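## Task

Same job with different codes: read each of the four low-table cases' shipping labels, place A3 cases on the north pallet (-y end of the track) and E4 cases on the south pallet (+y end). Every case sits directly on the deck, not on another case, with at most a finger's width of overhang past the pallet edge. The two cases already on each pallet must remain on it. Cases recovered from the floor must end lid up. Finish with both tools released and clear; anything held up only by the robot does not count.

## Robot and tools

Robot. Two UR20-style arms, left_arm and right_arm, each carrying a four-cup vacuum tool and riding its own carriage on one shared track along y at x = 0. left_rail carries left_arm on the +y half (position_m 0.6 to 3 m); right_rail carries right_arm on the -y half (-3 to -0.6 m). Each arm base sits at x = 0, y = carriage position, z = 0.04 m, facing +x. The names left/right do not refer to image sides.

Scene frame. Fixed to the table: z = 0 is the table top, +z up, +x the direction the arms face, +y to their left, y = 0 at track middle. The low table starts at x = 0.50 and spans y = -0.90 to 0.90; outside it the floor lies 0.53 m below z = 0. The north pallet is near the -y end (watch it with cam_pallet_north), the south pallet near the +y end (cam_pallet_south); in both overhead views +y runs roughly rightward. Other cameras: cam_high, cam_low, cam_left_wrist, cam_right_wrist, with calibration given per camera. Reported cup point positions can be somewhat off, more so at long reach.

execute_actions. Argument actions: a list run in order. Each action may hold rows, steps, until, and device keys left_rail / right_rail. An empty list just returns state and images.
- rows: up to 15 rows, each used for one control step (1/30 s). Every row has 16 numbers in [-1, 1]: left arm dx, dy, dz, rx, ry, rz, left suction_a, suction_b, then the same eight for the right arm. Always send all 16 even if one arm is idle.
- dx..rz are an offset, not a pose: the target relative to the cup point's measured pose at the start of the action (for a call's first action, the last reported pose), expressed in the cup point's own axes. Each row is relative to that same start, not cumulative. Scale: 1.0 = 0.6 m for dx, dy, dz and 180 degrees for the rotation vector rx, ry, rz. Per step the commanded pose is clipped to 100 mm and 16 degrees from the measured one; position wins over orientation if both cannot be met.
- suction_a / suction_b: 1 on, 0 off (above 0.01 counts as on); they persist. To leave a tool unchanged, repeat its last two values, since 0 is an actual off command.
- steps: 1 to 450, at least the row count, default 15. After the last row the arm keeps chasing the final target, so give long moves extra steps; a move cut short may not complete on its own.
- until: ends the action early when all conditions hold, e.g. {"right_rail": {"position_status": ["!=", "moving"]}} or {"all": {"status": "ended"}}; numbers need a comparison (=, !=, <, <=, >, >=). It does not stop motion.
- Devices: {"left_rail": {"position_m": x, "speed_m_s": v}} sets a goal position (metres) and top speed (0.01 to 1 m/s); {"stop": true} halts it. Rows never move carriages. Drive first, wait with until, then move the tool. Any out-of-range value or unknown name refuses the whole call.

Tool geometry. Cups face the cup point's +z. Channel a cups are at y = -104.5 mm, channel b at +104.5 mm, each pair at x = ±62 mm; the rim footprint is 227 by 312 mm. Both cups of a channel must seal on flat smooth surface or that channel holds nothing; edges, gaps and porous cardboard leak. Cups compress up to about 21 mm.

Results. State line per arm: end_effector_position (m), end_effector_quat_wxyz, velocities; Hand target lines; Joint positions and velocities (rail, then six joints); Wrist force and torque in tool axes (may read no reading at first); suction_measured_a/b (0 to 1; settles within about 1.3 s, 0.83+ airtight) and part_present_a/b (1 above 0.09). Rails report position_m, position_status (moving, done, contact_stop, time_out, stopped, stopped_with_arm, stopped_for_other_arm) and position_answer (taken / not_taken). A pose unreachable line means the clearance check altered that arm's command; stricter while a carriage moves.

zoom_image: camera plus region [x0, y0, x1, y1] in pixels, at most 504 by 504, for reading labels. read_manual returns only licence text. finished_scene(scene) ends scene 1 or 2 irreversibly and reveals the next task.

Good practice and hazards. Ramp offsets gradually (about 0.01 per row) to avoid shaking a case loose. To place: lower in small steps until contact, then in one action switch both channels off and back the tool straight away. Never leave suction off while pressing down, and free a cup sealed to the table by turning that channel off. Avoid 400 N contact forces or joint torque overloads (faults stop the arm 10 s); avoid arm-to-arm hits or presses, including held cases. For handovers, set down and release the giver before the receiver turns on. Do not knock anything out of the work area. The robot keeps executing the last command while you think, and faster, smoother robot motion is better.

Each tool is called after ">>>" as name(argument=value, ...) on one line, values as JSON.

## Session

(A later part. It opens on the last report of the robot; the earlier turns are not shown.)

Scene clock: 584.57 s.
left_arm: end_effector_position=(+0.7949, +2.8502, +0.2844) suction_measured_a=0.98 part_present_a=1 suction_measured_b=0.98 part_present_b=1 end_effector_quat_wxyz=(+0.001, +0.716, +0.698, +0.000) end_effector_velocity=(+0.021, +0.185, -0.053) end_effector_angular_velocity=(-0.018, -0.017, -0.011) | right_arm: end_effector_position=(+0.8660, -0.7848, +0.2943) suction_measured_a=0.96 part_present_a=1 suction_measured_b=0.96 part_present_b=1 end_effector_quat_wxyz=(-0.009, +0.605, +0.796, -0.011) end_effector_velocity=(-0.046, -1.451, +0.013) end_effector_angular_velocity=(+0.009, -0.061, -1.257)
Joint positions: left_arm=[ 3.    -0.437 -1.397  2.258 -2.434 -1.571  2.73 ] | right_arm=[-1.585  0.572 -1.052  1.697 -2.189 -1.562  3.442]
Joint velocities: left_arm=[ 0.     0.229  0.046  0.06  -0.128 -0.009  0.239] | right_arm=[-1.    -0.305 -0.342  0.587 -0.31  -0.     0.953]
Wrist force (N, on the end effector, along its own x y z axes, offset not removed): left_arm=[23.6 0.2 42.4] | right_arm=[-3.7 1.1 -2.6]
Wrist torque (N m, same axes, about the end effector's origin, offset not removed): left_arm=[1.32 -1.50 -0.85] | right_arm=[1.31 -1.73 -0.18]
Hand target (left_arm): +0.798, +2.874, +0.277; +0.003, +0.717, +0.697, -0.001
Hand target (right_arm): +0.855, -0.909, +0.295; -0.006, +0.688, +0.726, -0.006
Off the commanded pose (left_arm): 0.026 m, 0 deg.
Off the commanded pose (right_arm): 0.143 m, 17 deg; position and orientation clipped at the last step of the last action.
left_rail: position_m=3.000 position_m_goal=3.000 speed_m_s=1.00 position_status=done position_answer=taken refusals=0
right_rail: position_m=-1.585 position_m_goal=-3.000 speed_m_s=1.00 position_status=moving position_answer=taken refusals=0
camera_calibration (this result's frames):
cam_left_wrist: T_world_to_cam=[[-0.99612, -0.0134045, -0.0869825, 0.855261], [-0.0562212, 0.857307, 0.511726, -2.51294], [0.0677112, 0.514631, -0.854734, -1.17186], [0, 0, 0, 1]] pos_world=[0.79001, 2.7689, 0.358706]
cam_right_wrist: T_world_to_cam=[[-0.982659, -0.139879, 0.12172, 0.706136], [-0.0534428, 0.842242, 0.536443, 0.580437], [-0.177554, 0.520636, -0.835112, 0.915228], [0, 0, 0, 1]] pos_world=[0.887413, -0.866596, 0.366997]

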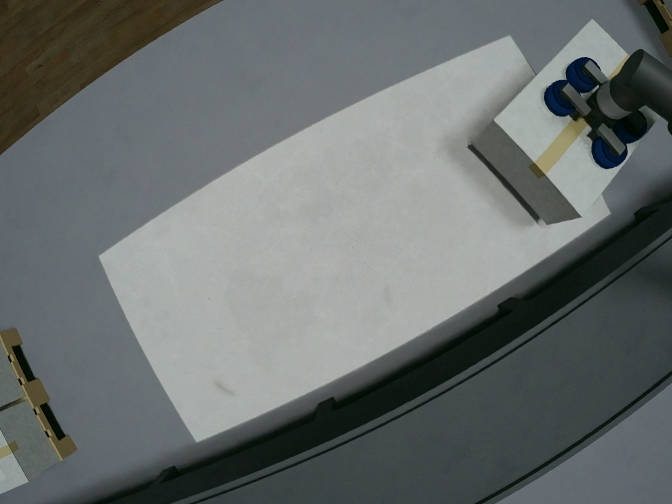

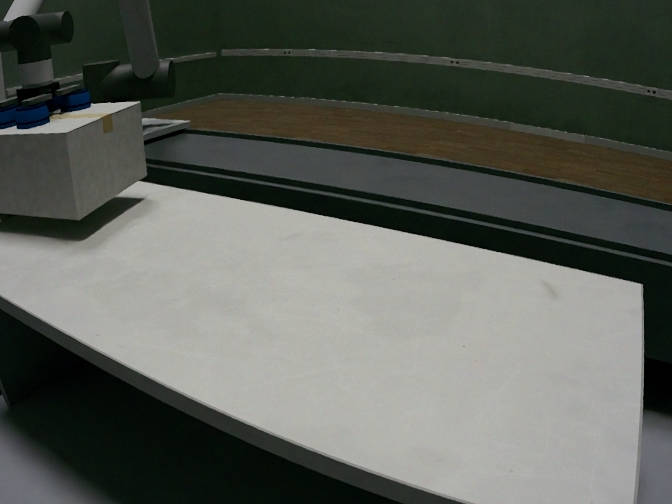

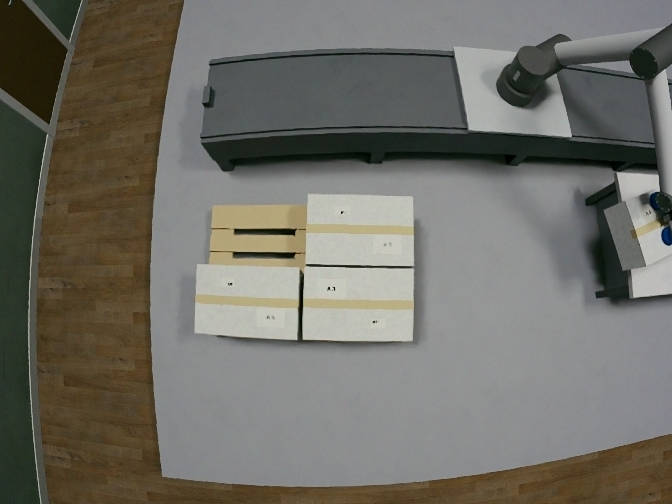

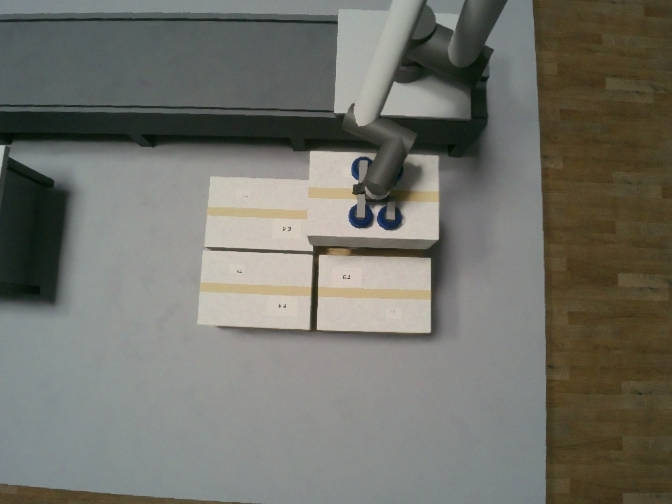

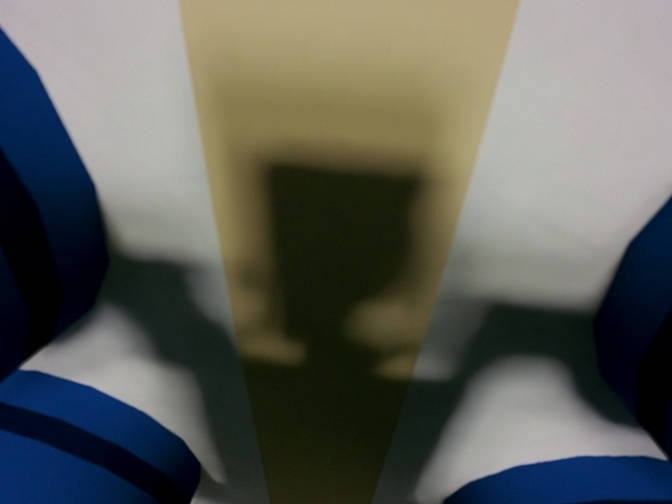

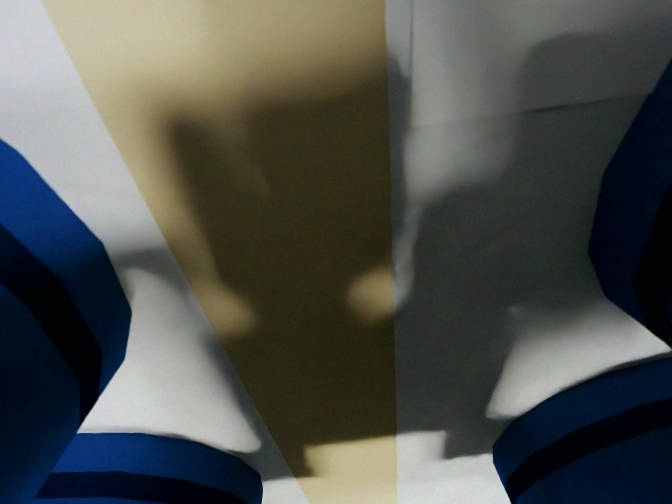

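>>> execute_actions(actions=[])

>>> zoom_image(camera="cam_pallet_south", region=[190, 130, 470, 340])

Scene clock: 586.57 s.
left_arm: end_effector_position=(+0.7976, +2.8741, +0.2772) suction_measured_a=0.98 part_present_a=1 suction_measured_b=0.98 part_present_b=1 end_effector_quat_wxyz=(+0.003, +0.717, +0.697, -0.001) end_effector_velocity=(-0.000, +0.000, +0.000) end_effector_angular_velocity=(+0.000, -0.000, +0.000) | right_arm: end_effector_position=(+0.8549, -2.2754, +0.2948) suction_measured_a=0.96 part_present_a=1 suction_measured_b=0.96 part_present_b=1 end_effector_quat_wxyz=(-0.006, +0.688, +0.726, -0.006) end_effector_velocity=(+0.000, -0.000, -0.000) end_effector_angular_velocity=(-0.000, -0.000, +0.000)
Joint positions: left_arm=[ 3.    -0.407 -1.39   2.266 -2.451 -1.574  2.762] | right_arm=[-3.     0.521 -1.109  1.796 -2.243 -1.564  3.608]
Joint velocities: left_arm=[ 0. -0. -0.  0.  0.  0. -0.] | right_arm=[ 0. -0.  0. -0. -0. -0. -0.]
Wrist force (N, on the end effector, along its own x y z axes, offset not removed): left_arm=[0.5 -1.2 33.8] | right_arm=[-2.2 0.6 -3.9]
Wrist torque (N m, same axes, about the end effector's origin, offset not removed): left_arm=[1.52 -3.41 -0.71] | right_arm=[1.26 -1.64 -0.19]
Hand target (left_arm): +0.798, +2.874, +0.277; +0.003, +0.717, +0.697, -0.001
Hand target (right_arm): +0.855, -2.275, +0.295; -0.006, +0.688, +0.726, -0.006
Off the commanded pose (left_arm): 0.001 m, 0 deg.
Off the commanded pose (right_arm): 0.068 m, 5 deg; position and orientation clipped at the last step of the last action.
left_rail: position_m=3.000 position_m_goal=3.000 speed_m_s=1.00 position_status=done position_answer=taken refusals=0
right_rail: position_m=-3.000 position_m_goal=-3.000 speed_m_s=1.00 position_status=done position_answer=taken refusals=0
camera_calibration (this result's frames):
cam_left_wrist: T_world_to_cam=[[-0.996028, -0.0115778, -0.0882882, 0.85267], [-0.0551053, 0.858983, 0.509029, -2.53457], [0.0699447, 0.511872, -0.856209, -1.184], [0, 0, 0, 1]] pos_world=[0.792429, 2.79308, 0.351703]
cam_right_wrist: T_world_to_cam=[[-0.990944, 0.0758457, 0.110802, 0.987815], [0.123942, 0.834105, 0.537501, 1.66457], [-0.0516532, 0.546366, -0.835952, 1.64088], [0, 0, 0, 1]] pos_world=[0.857318, -2.35987, 0.367542]

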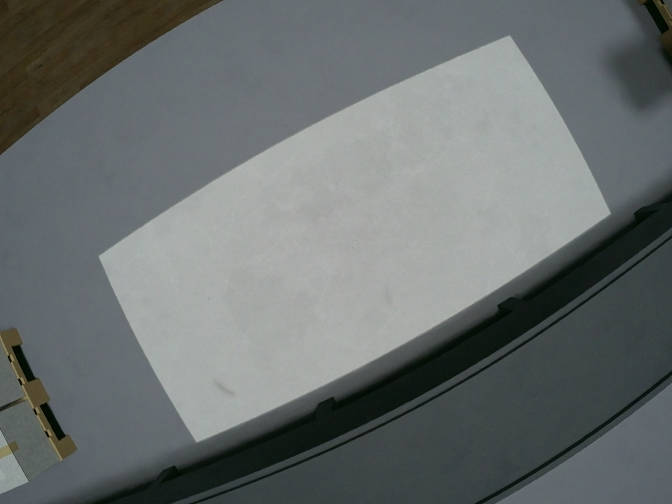

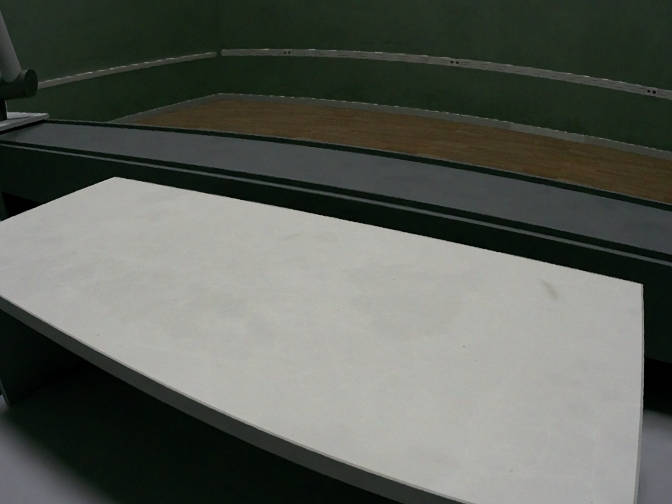

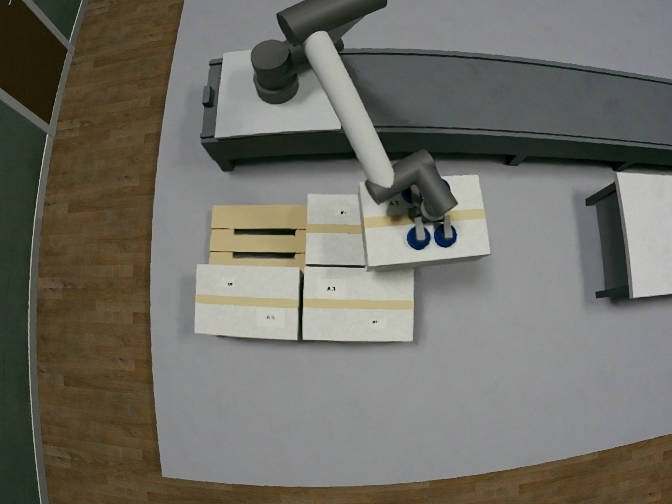

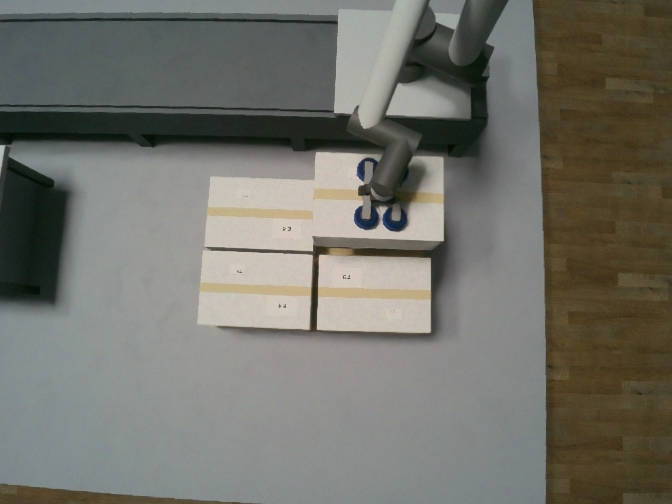

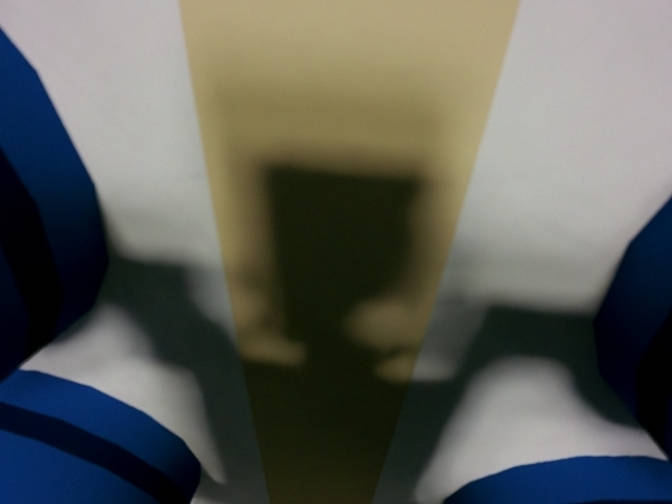

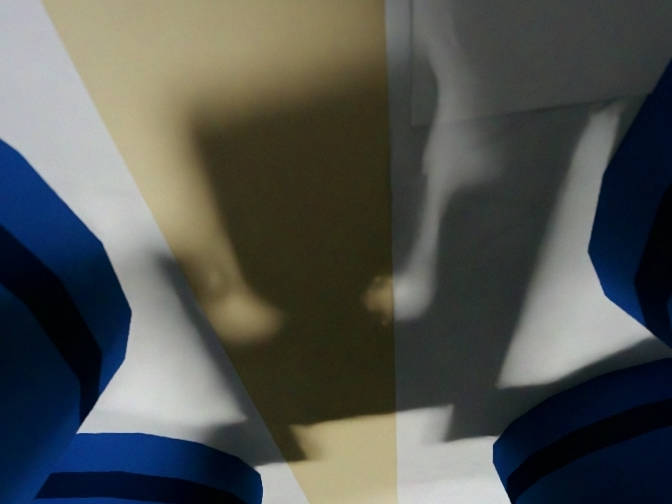

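Region (190, 130, 470, 340) of cam_pallet_south's 672x504 image, scaled by 1.800, with more detail than that image has; it fills the top 378 rows of this view, and the rest is white.

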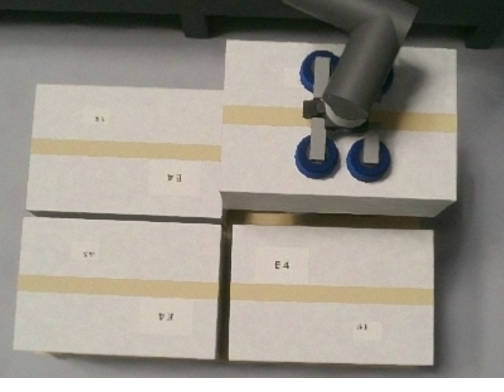

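>>> execute_actions(actions=[{"rows": [[0.012,0.001,0.002,0,0,0,1,1, -0.01,-0.001,0.001,0,0,0.003,1,1],[0.025,0.001,0.006,0,0,0,1,1, -0.03,-0.004,0.003,-0.002,0,0.008,1,1],[0.035,0.002,0.014,0,0,0,1,1, -0.06,-0.008,0.005,-0.003,0,0.015,1,1],[0.04,0.002,0.026,0,0,0,1,1, -0.1,-0.014,0.008,-0.004,0,0.022,1,1],[0.04,0.002,0.045,0,0,0,1,1, -0.15,-0.021,0.013,-0.0054,0,0.031,1,1],[0.04,0.002,0.07,0,0,0,1,1, -0.2,-0.028,0.017,-0.0054,0,0.031,1,1],[0.04,0.002,0.10,0,0,0,1,1, -1,-0.14,0.085,-0.0054,0,0.031,1,1],[0.04,0.002,0.13,0,0,0,1,1, -1,-0.14,0.085,-0.0054,0,0.031,1,1],[0.04,0.002,0.16,0,0,0,1,1, -1,-0.14,0.085,-0.0054,0,0.031,1,1],[0.04,0.002,0.653,0,0,0,1,1, -1,-0.14,0.085,-0.0054,0,0.031,1,1]], "steps": 36}])

Scene clock: 644.90 s.
left_arm: end_effector_position=(+0.7963, +2.8974, -0.1013) suction_measured_a=0.98 part_present_a=1 suction_measured_b=0.98 part_present_b=1 end_effector_quat_wxyz=(+0.001, +0.717, +0.697, -0.002) end_effector_velocity=(+0.030, -0.007, -0.105) end_effector_angular_velocity=(-0.011, -0.028, +0.000) | right_arm: end_effector_position=(+0.8109, -2.7582, +0.2515) suction_measured_a=0.96 part_present_a=1 suction_measured_b=0.96 part_present_b=1 end_effector_quat_wxyz=(+0.001, +0.724, +0.690, -0.002) end_effector_velocity=(-0.040, -0.450, -0.031) end_effector_angular_velocity=(-0.000, -0.000, -0.008)
Joint positions: left_arm=[ 3.    -0.38  -0.834  2.351 -3.088 -1.574  2.789] | right_arm=[-3.     0.052 -1.322  2.224 -2.47  -1.576  3.241]
Joint velocities: left_arm=[ 0.     0.006  0.181 -0.053 -0.157 -0.     0.006] | right_arm=[ 0.    -0.543 -0.121  0.246 -0.128 -0.002 -0.535]
Wrist force (N, on the end effector, along its own x y z axes, offset not removed): left_arm=[-2.2 1.1 45.8] | right_arm=[-2.9 2.6 -2.5]
Wrist torque (N m, same axes, about the end effector's origin, offset not removed): left_arm=[1.32 -3.39 -0.56] | right_arm=[1.42 -1.76 -0.17]
Hand target (left_arm): +0.800, +2.897, -0.115; +0.002, +0.717, +0.697, -0.001
Hand target (right_arm): +0.803, -2.833, +0.247; +0.001, +0.724, +0.690, -0.002
Off the commanded pose (left_arm): 0.014 m, 0 deg.
Off the commanded pose (right_arm): 0.121 m, 0 deg; position clipped at the last step of the last action.
left_rail: position_m=3.000 position_m_goal=3.000 speed_m_s=1.00 position_status=done position_answer=taken refusals=0
right_rail: position_m=-3.000 position_m_goal=-3.000 speed_m_s=1.00 position_status=done position_answer=taken refusals=0
camera_calibration (this result's frames):
cam_left_wrist: T_world_to_cam=[[-0.996393, -0.0114492, -0.0840823, 0.818527], [-0.0529388, 0.858265, 0.510469, -2.36147], [0.0663204, 0.513079, -0.855775, -1.52043], [0, 0, 0, 1]] pos_world=[0.791397, 2.81624, -0.026862]
cam_right_wrist: T_world_to_cam=[[-0.979692, 0.176443, 0.0952444, 1.25795], [0.199827, 0.820033, 0.536298, 1.99596], [0.0165228, 0.544439, -0.838637, 1.80629], [0, 0, 0, 1]] pos_world=[0.803707, -2.84212, 0.324576]

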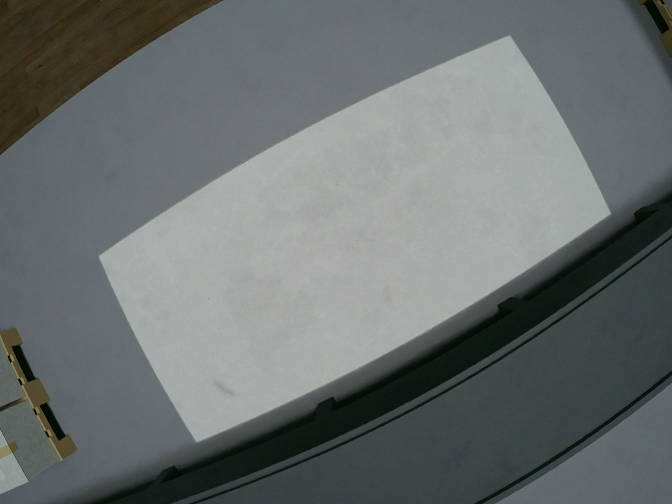

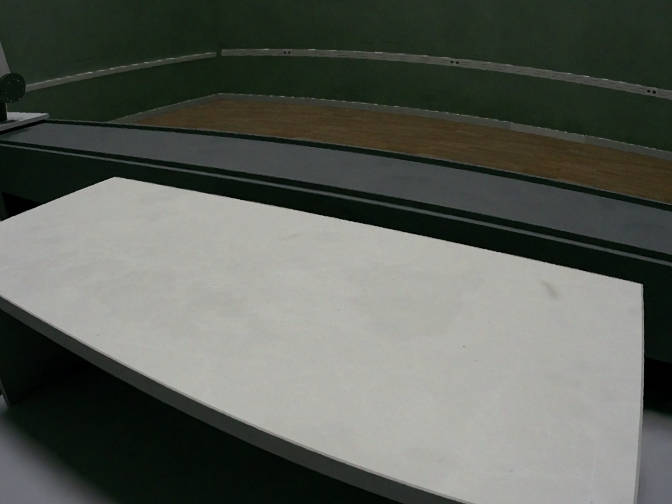

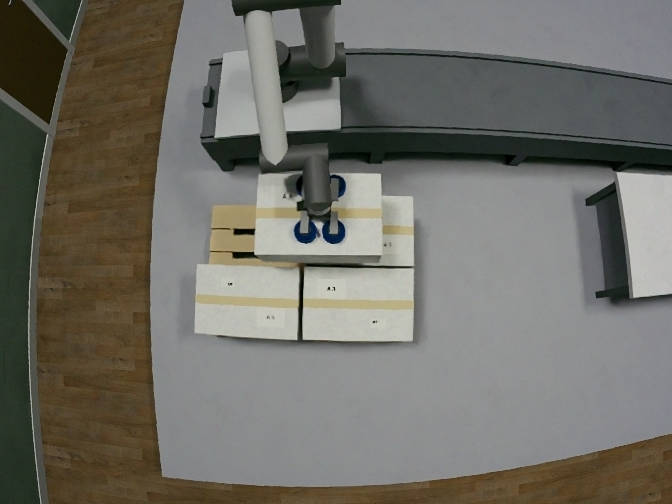

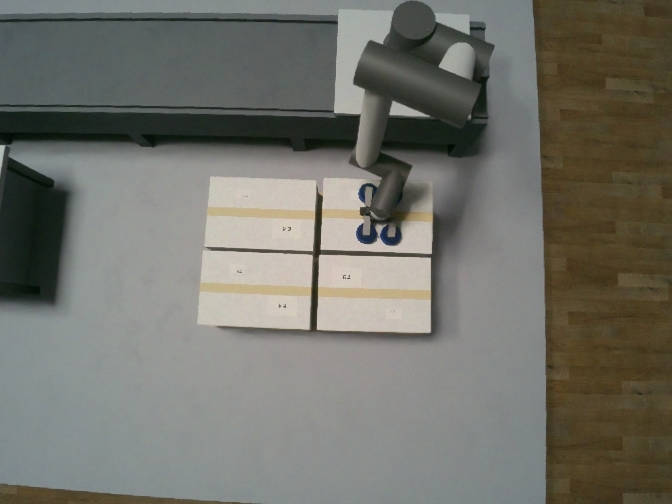

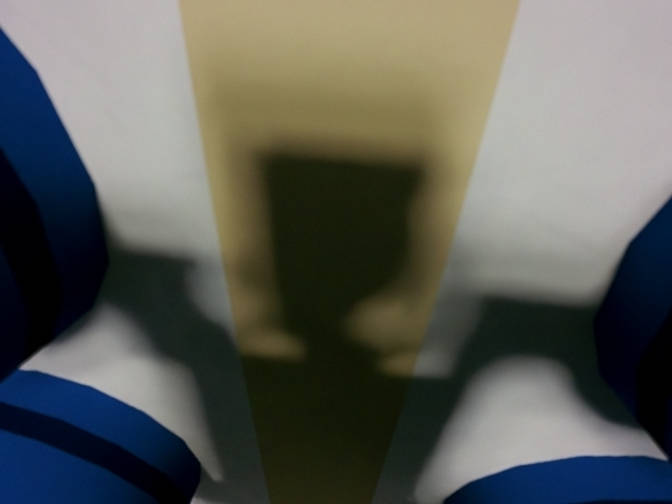

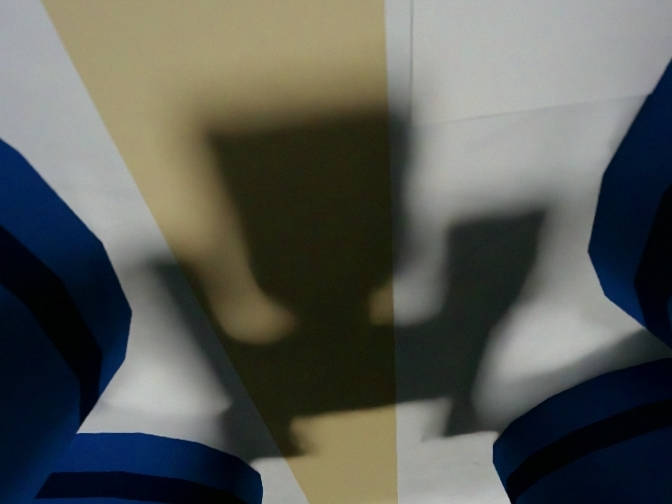

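>>> execute_actions(actions=[])

>>> zoom_image(camera="cam_pallet_south", region=[270, 150, 470, 300])

Scene clock: 647.07 s.
left_arm: end_effector_position=(+0.8003, +2.8966, -0.1150) suction_measured_a=0.98 part_present_a=1 suction_measured_b=0.98 part_present_b=1 end_effector_quat_wxyz=(+0.002, +0.717, +0.697, -0.001) end_effector_velocity=(-0.000, +0.000, -0.000) end_effector_angular_velocity=(+0.000, +0.000, +0.000) | right_arm: end_effector_position=(+0.8027, -2.8335, +0.2466) suction_measured_a=0.96 part_present_a=1 suction_measured_b=0.96 part_present_b=1 end_effector_quat_wxyz=(+0.001, +0.724, +0.690, -0.002) end_effector_velocity=(+0.000, -0.000, -0.000) end_effector_angular_velocity=(-0.000, +0.000, -0.000)
Joint positions: left_arm=[ 3.    -0.379 -0.81   2.344 -3.108 -1.574  2.79 ] | right_arm=[-3.    -0.041 -1.341  2.263 -2.491 -1.576  3.148]
Joint velocities: left_arm=[ 0.  0.  0. -0. -0. -0. -0.] | right_arm=[ 0. -0.  0. -0. -0. -0. -0.]
Wrist force (N, on the end effector, along its own x y z axes, offset not removed): left_arm=[-7.0 -0.1 36.8] | right_arm=[-4.5 -0.6 -2.5]
Wrist torque (N m, same axes, about the end effector's origin, offset not removed): left_arm=[1.58 -2.38 -0.55] | right_arm=[1.04 -1.52 -0.26]
Hand target (left_arm): +0.800, +2.897, -0.115; +0.002, +0.717, +0.697, -0.001
Hand target (right_arm): +0.803, -2.833, +0.247; +0.001, +0.724, +0.690, -0.002
Off the commanded pose (left_arm): 0.001 m, 0 deg.
Off the commanded pose (right_arm): 0.046 m, 0 deg; position clipped at the last step of the last action.
left_rail: position_m=3.000 position_m_goal=3.000 speed_m_s=1.00 position_status=done position_answer=taken refusals=0
right_rail: position_m=-3.000 position_m_goal=-3.000 speed_m_s=1.00 position_status=done position_answer=taken refusals=0
camera_calibration (this result's frames):
cam_left_wrist: T_world_to_cam=[[-0.99606, -0.0115687, -0.0879284, 0.820967], [-0.0549271, 0.858885, 0.509215, -2.35387], [0.0696294, 0.512038, -0.856136, -1.53171], [0, 0, 0, 1]] pos_world=[0.795093, 2.8155, -0.0405378]
cam_right_wrist: T_world_to_cam=[[-0.979613, 0.176896, 0.0952211, 1.26488], [0.200194, 0.81996, 0.536273, 2.06146], [0.0167872, 0.544402, -0.838656, 1.84298], [0, 0, 0, 1]] pos_world=[0.795466, -2.91739, 0.319675]

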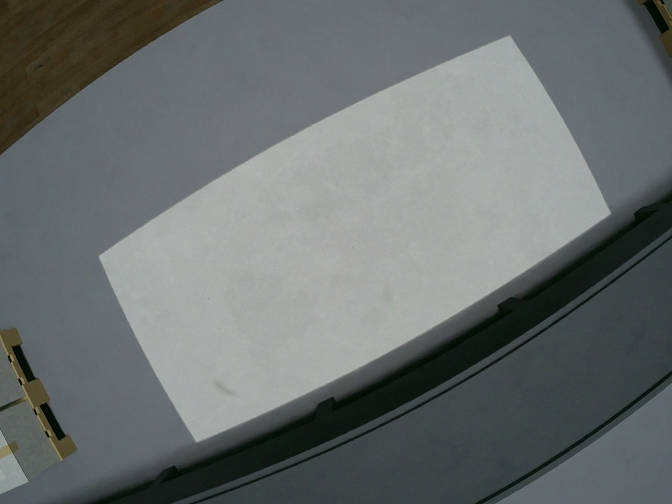

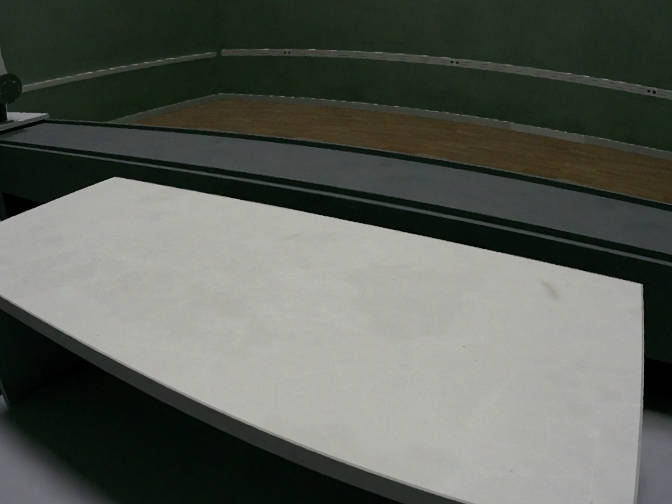

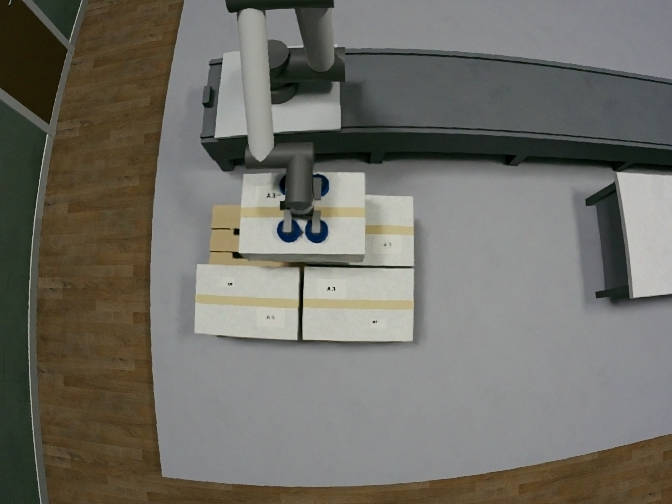

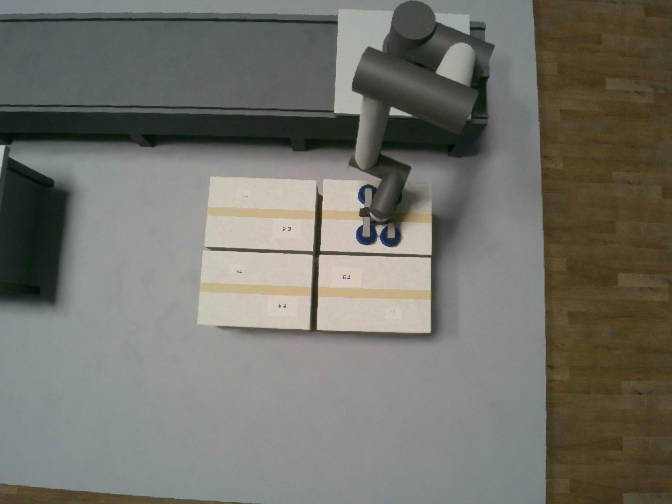

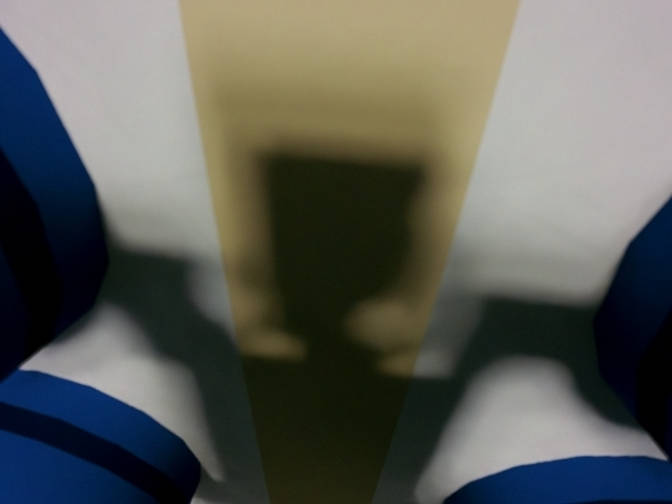

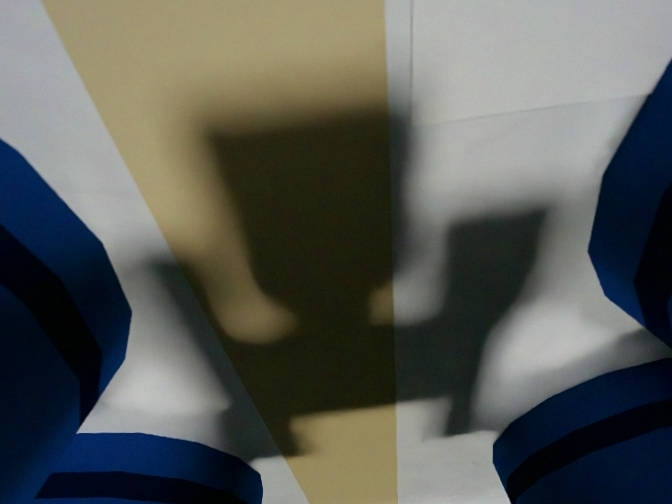

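Region (270, 150, 470, 300) of cam_pallet_south's 672x504 image, scaled by 2.520, with more detail than that image has; it fills the top 378 rows of this view, and the rest is white.

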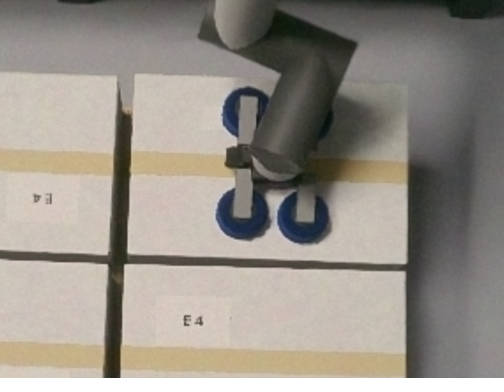

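>>> execute_actions(actions=[{"rows": [[0,0,0.002,0,0,0,1,1, -0.01,0,0.001,0,0,0,1,1],[0,0,0.004,0,0,0,1,1, -0.03,-0.001,0.003,0,0,0,1,1],[0,0,0.006,0,0,0,1,1, -0.06,-0.001,0.005,0,0,0,1,1],[0,0,0.008,0,0,0,1,1, -0.1,-0.002,0.008,0,0,0,1,1],[0,0,0.010,0,0,0,1,1, -0.15,-0.003,0.012,0,0,0,1,1],[0,0,0.012,0,0,0,1,1, -0.2,-0.004,0.016,0,0,0,1,1],[0,0,0.014,0,0,0,1,1, -0.545,-0.011,0.044,0,0,0,1,1],[0,0,0.015,0,0,0,1,1, -0.545,-0.011,0.044,0,0,0,1,1]], "steps": 26}])

Scene clock: 654.83 s.
left_arm: end_effector_position=(+0.8003, +2.8966, -0.1240) suction_measured_a=0.98 part_present_a=1 suction_measured_b=0.98 part_present_b=1 end_effector_quat_wxyz=(+0.002, +0.717, +0.697, -0.001) end_effector_velocity=(-0.000, +0.000, -0.000) end_effector_angular_velocity=(-0.000, -0.000, -0.000) | right_arm: end_effector_position=(+0.7802, -3.1385, +0.2240) suction_measured_a=0.96 part_present_a=1 suction_measured_b=0.96 part_present_b=1 end_effector_quat_wxyz=(+0.002, +0.725, +0.689, -0.004) end_effector_velocity=(-0.002, -0.163, -0.012) end_effector_angular_velocity=(+0.016, -0.009, +0.015)
Joint positions: left_arm=[ 3.    -0.379 -0.796  2.342 -3.121 -1.574  2.79 ] | right_arm=[-3.    -0.429 -1.339  2.313 -2.546 -1.579  2.764]
Joint velocities: left_arm=[ 0.    -0.     0.001 -0.    -0.    -0.     0.   ] | right_arm=[ 0.    -0.201  0.039 -0.027 -0.014  0.019 -0.216]
Wrist force (N, on the end effector, along its own x y z axes, offset not removed): left_arm=[-3.1 1.7 33.9] | right_arm=[-22.0 4.2 -1.9]
Wrist torque (N m, same axes, about the end effector's origin, offset not removed): left_arm=[1.97 -2.87 -0.68] | right_arm=[1.64 -2.27 -0.16]
Hand target (left_arm): +0.800, +2.897, -0.124; +0.002, +0.717, +0.697, -0.001
Hand target (right_arm): +0.780, -3.160, +0.222; +0.001, +0.724, +0.690, -0.002
Off the commanded pose (left_arm): 0.000 m, 0 deg.
Off the commanded pose (right_arm): 0.021 m, 0 deg.
left_rail: position_m=3.000 position_m_goal=3.000 speed_m_s=1.00 position_status=done position_answer=taken refusals=0
right_rail: position_m=-3.000 position_m_goal=-3.000 speed_m_s=1.00 position_status=done position_answer=taken refusals=0
camera_calibration (this result's frames):
cam_left_wrist: T_world_to_cam=[[-0.996059, -0.0115691, -0.0879344, 0.820205], [-0.0549307, 0.858883, 0.509217, -2.34929], [0.0696342, 0.512041, -0.856134, -1.5394], [0, 0, 0, 1]] pos_world=[0.795119, 2.81549, -0.0495039]
cam_right_wrist: T_world_to_cam=[[-0.97897, 0.180236, 0.0955676, 1.30886], [0.203227, 0.820726, 0.533955, 2.32879], [0.0178031, 0.542148, -0.840094, 1.98294], [0, 0, 0, 1]] pos_world=[0.772756, -3.22225, 0.297308]

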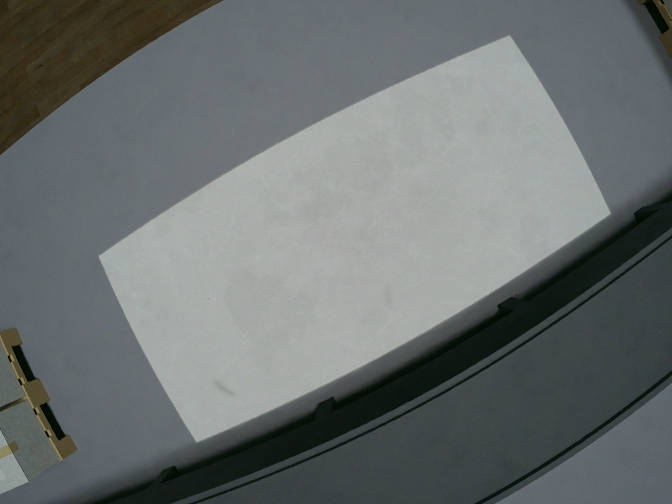

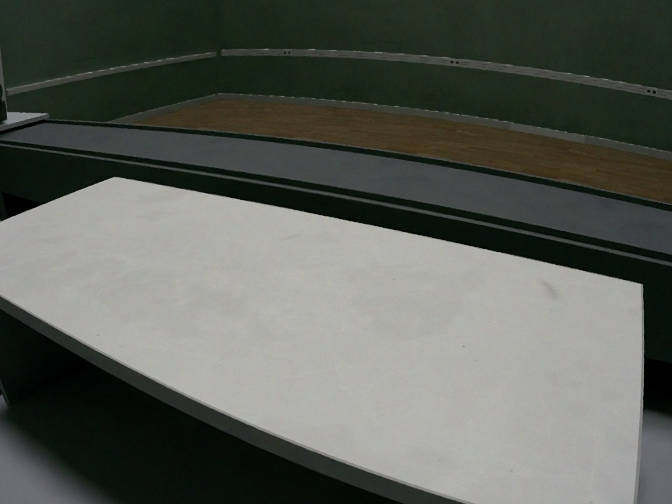

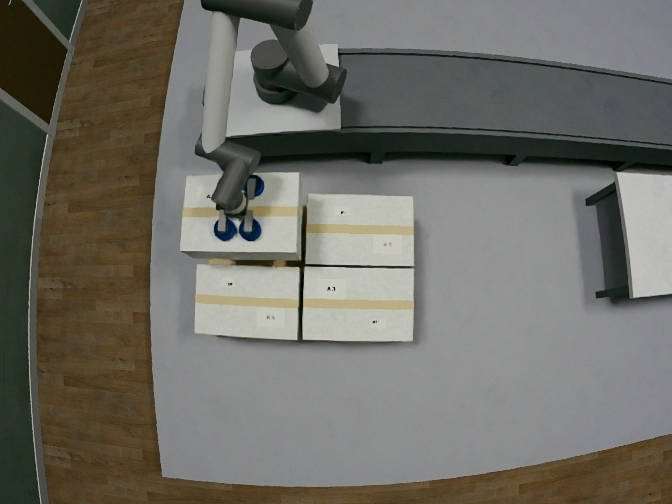

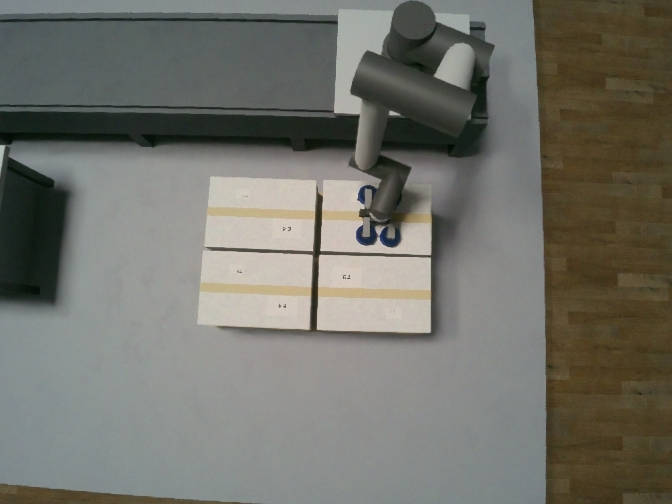

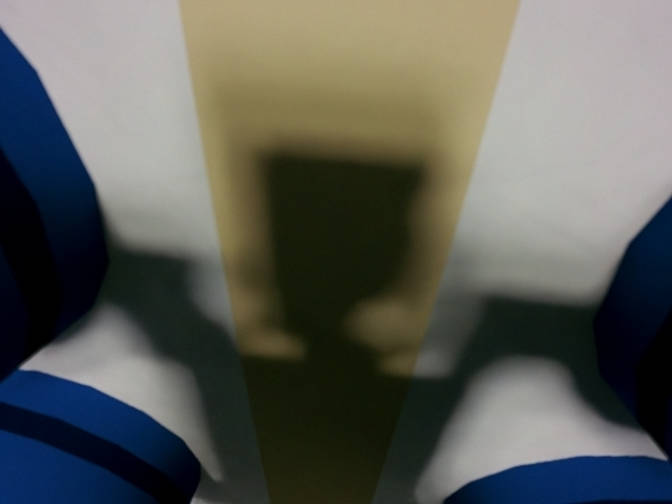

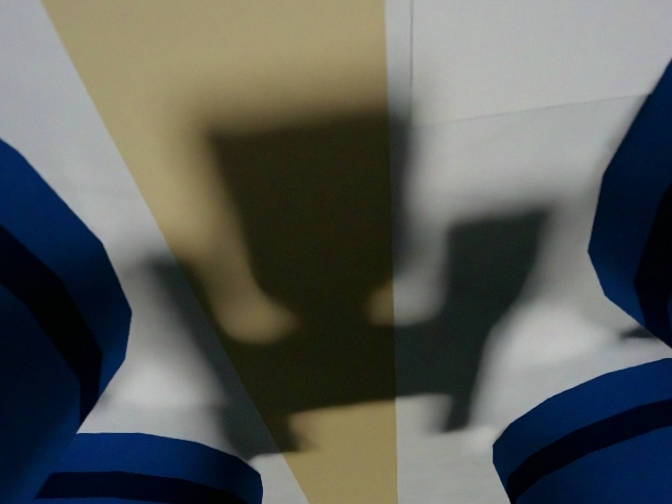

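>>> execute_actions(actions=[])

>>> zoom_image(camera="cam_pallet_north", region=[160, 150, 440, 360])

Scene clock: 657.10 s.
left_arm: end_effector_position=(+0.8003, +2.8965, -0.1240) suction_measured_a=0.98 part_present_a=1 suction_measured_b=0.98 part_present_b=1 end_effector_quat_wxyz=(+0.002, +0.717, +0.697, -0.001) end_effector_velocity=(+0.000, -0.000, -0.000) end_effector_angular_velocity=(-0.000, -0.000, +0.000) | right_arm: end_effector_position=(+0.7801, -3.1598, +0.2224) suction_measured_a=0.96 part_present_a=1 suction_measured_b=0.96 part_present_b=1 end_effector_quat_wxyz=(+0.001, +0.724, +0.690, -0.002) end_effector_velocity=(-0.000, +0.000, -0.000) end_effector_angular_velocity=(+0.000, +0.000, +0.000)
Joint positions: left_arm=[ 3.    -0.379 -0.796  2.342 -3.121 -1.574  2.79 ] | right_arm=[-3.    -0.455 -1.333  2.309 -2.547 -1.576  2.735]
Joint velocities: left_arm=[ 0. -0.  0. -0. -0. -0. -0.] | right_arm=[ 0.  0.  0.  0. -0. -0.  0.]
Wrist force (N, on the end effector, along its own x y z axes, offset not removed): left_arm=[-1.7 -0.6 37.7] | right_arm=[-3.9 1.5 -4.4]
Wrist torque (N m, same axes, about the end effector's origin, offset not removed): left_arm=[1.56 -2.97 -0.63] | right_arm=[1.28 -1.68 -0.16]
Hand target (left_arm): +0.800, +2.897, -0.124; +0.002, +0.717, +0.697, -0.001
Hand target (right_arm): +0.780, -3.160, +0.222; +0.001, +0.724, +0.690, -0.002
Off the commanded pose (left_arm): 0.000 m, 0 deg.
Off the commanded pose (right_arm): 0.001 m, 0 deg.
left_rail: position_m=3.000 position_m_goal=3.000 speed_m_s=1.00 position_status=done position_answer=taken refusals=0
right_rail: position_m=-3.000 position_m_goal=-3.000 speed_m_s=1.00 position_status=done position_answer=taken refusals=0
camera_calibration (this result's frames):
cam_left_wrist: T_world_to_cam=[[-0.99606, -0.011536, -0.08793, 0.8201], [-0.0549001, 0.858884, 0.509219, -2.34927], [0.0696473, 0.51204, -0.856133, -1.53943], [0, 0, 0, 1]] pos_world=[0.795111, 2.81547, -0.0495525]
cam_right_wrist: T_world_to_cam=[[-0.979563, 0.177462, 0.0946757, 1.30466], [0.200375, 0.820056, 0.536057, 2.34674], [0.0174903, 0.544072, -0.838856, 1.99918], [0, 0, 0, 1]] pos_world=[0.772804, -3.24369, 0.295514]

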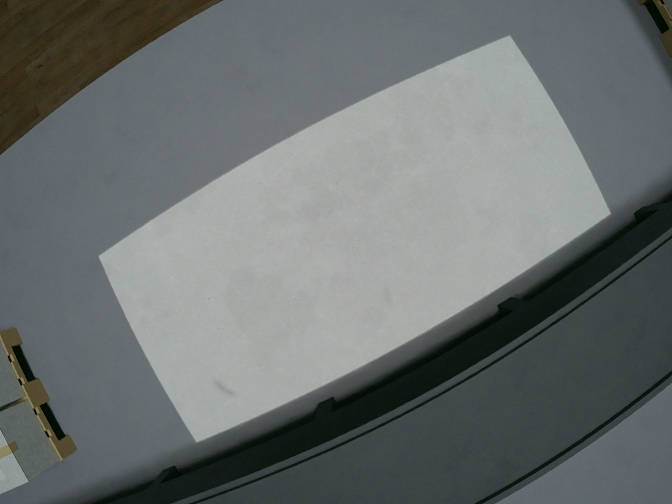

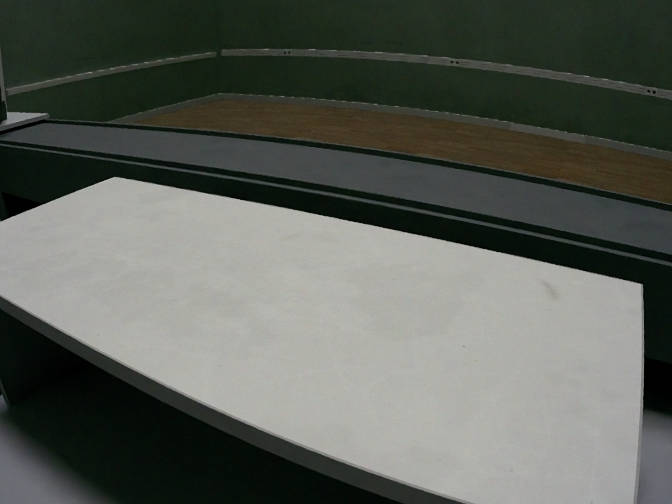

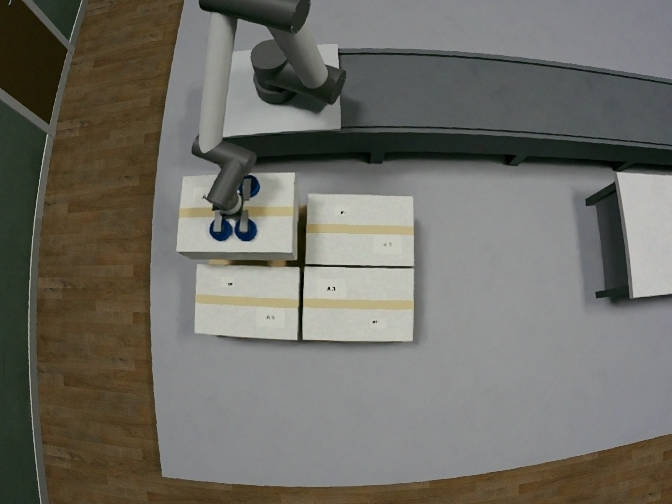

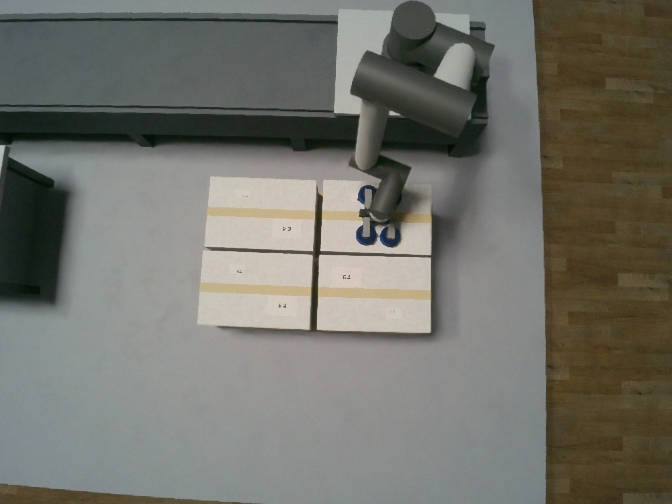

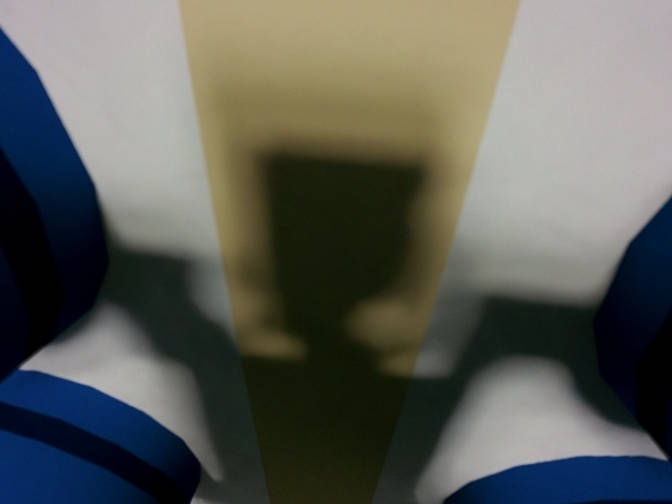

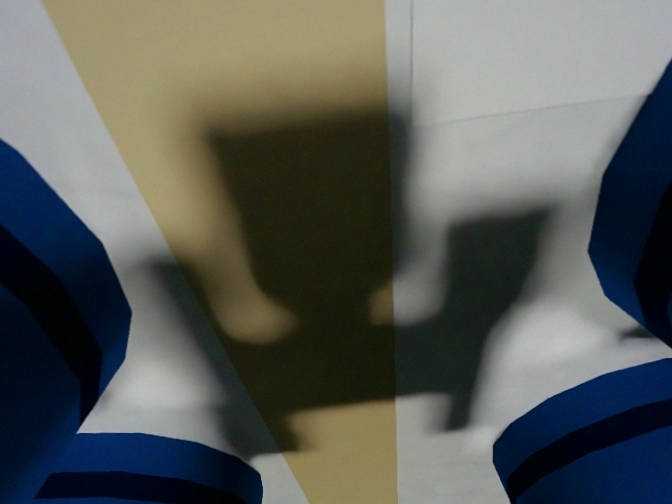

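Region (160, 150, 440, 360) of cam_pallet_north's 672x504 image, scaled by 1.800, with more detail than that image has; it fills the top 378 rows of this view, and the rest is white.

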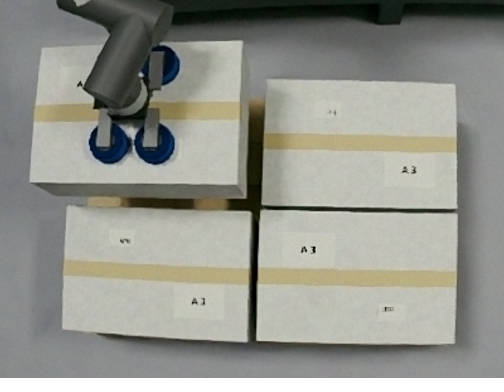

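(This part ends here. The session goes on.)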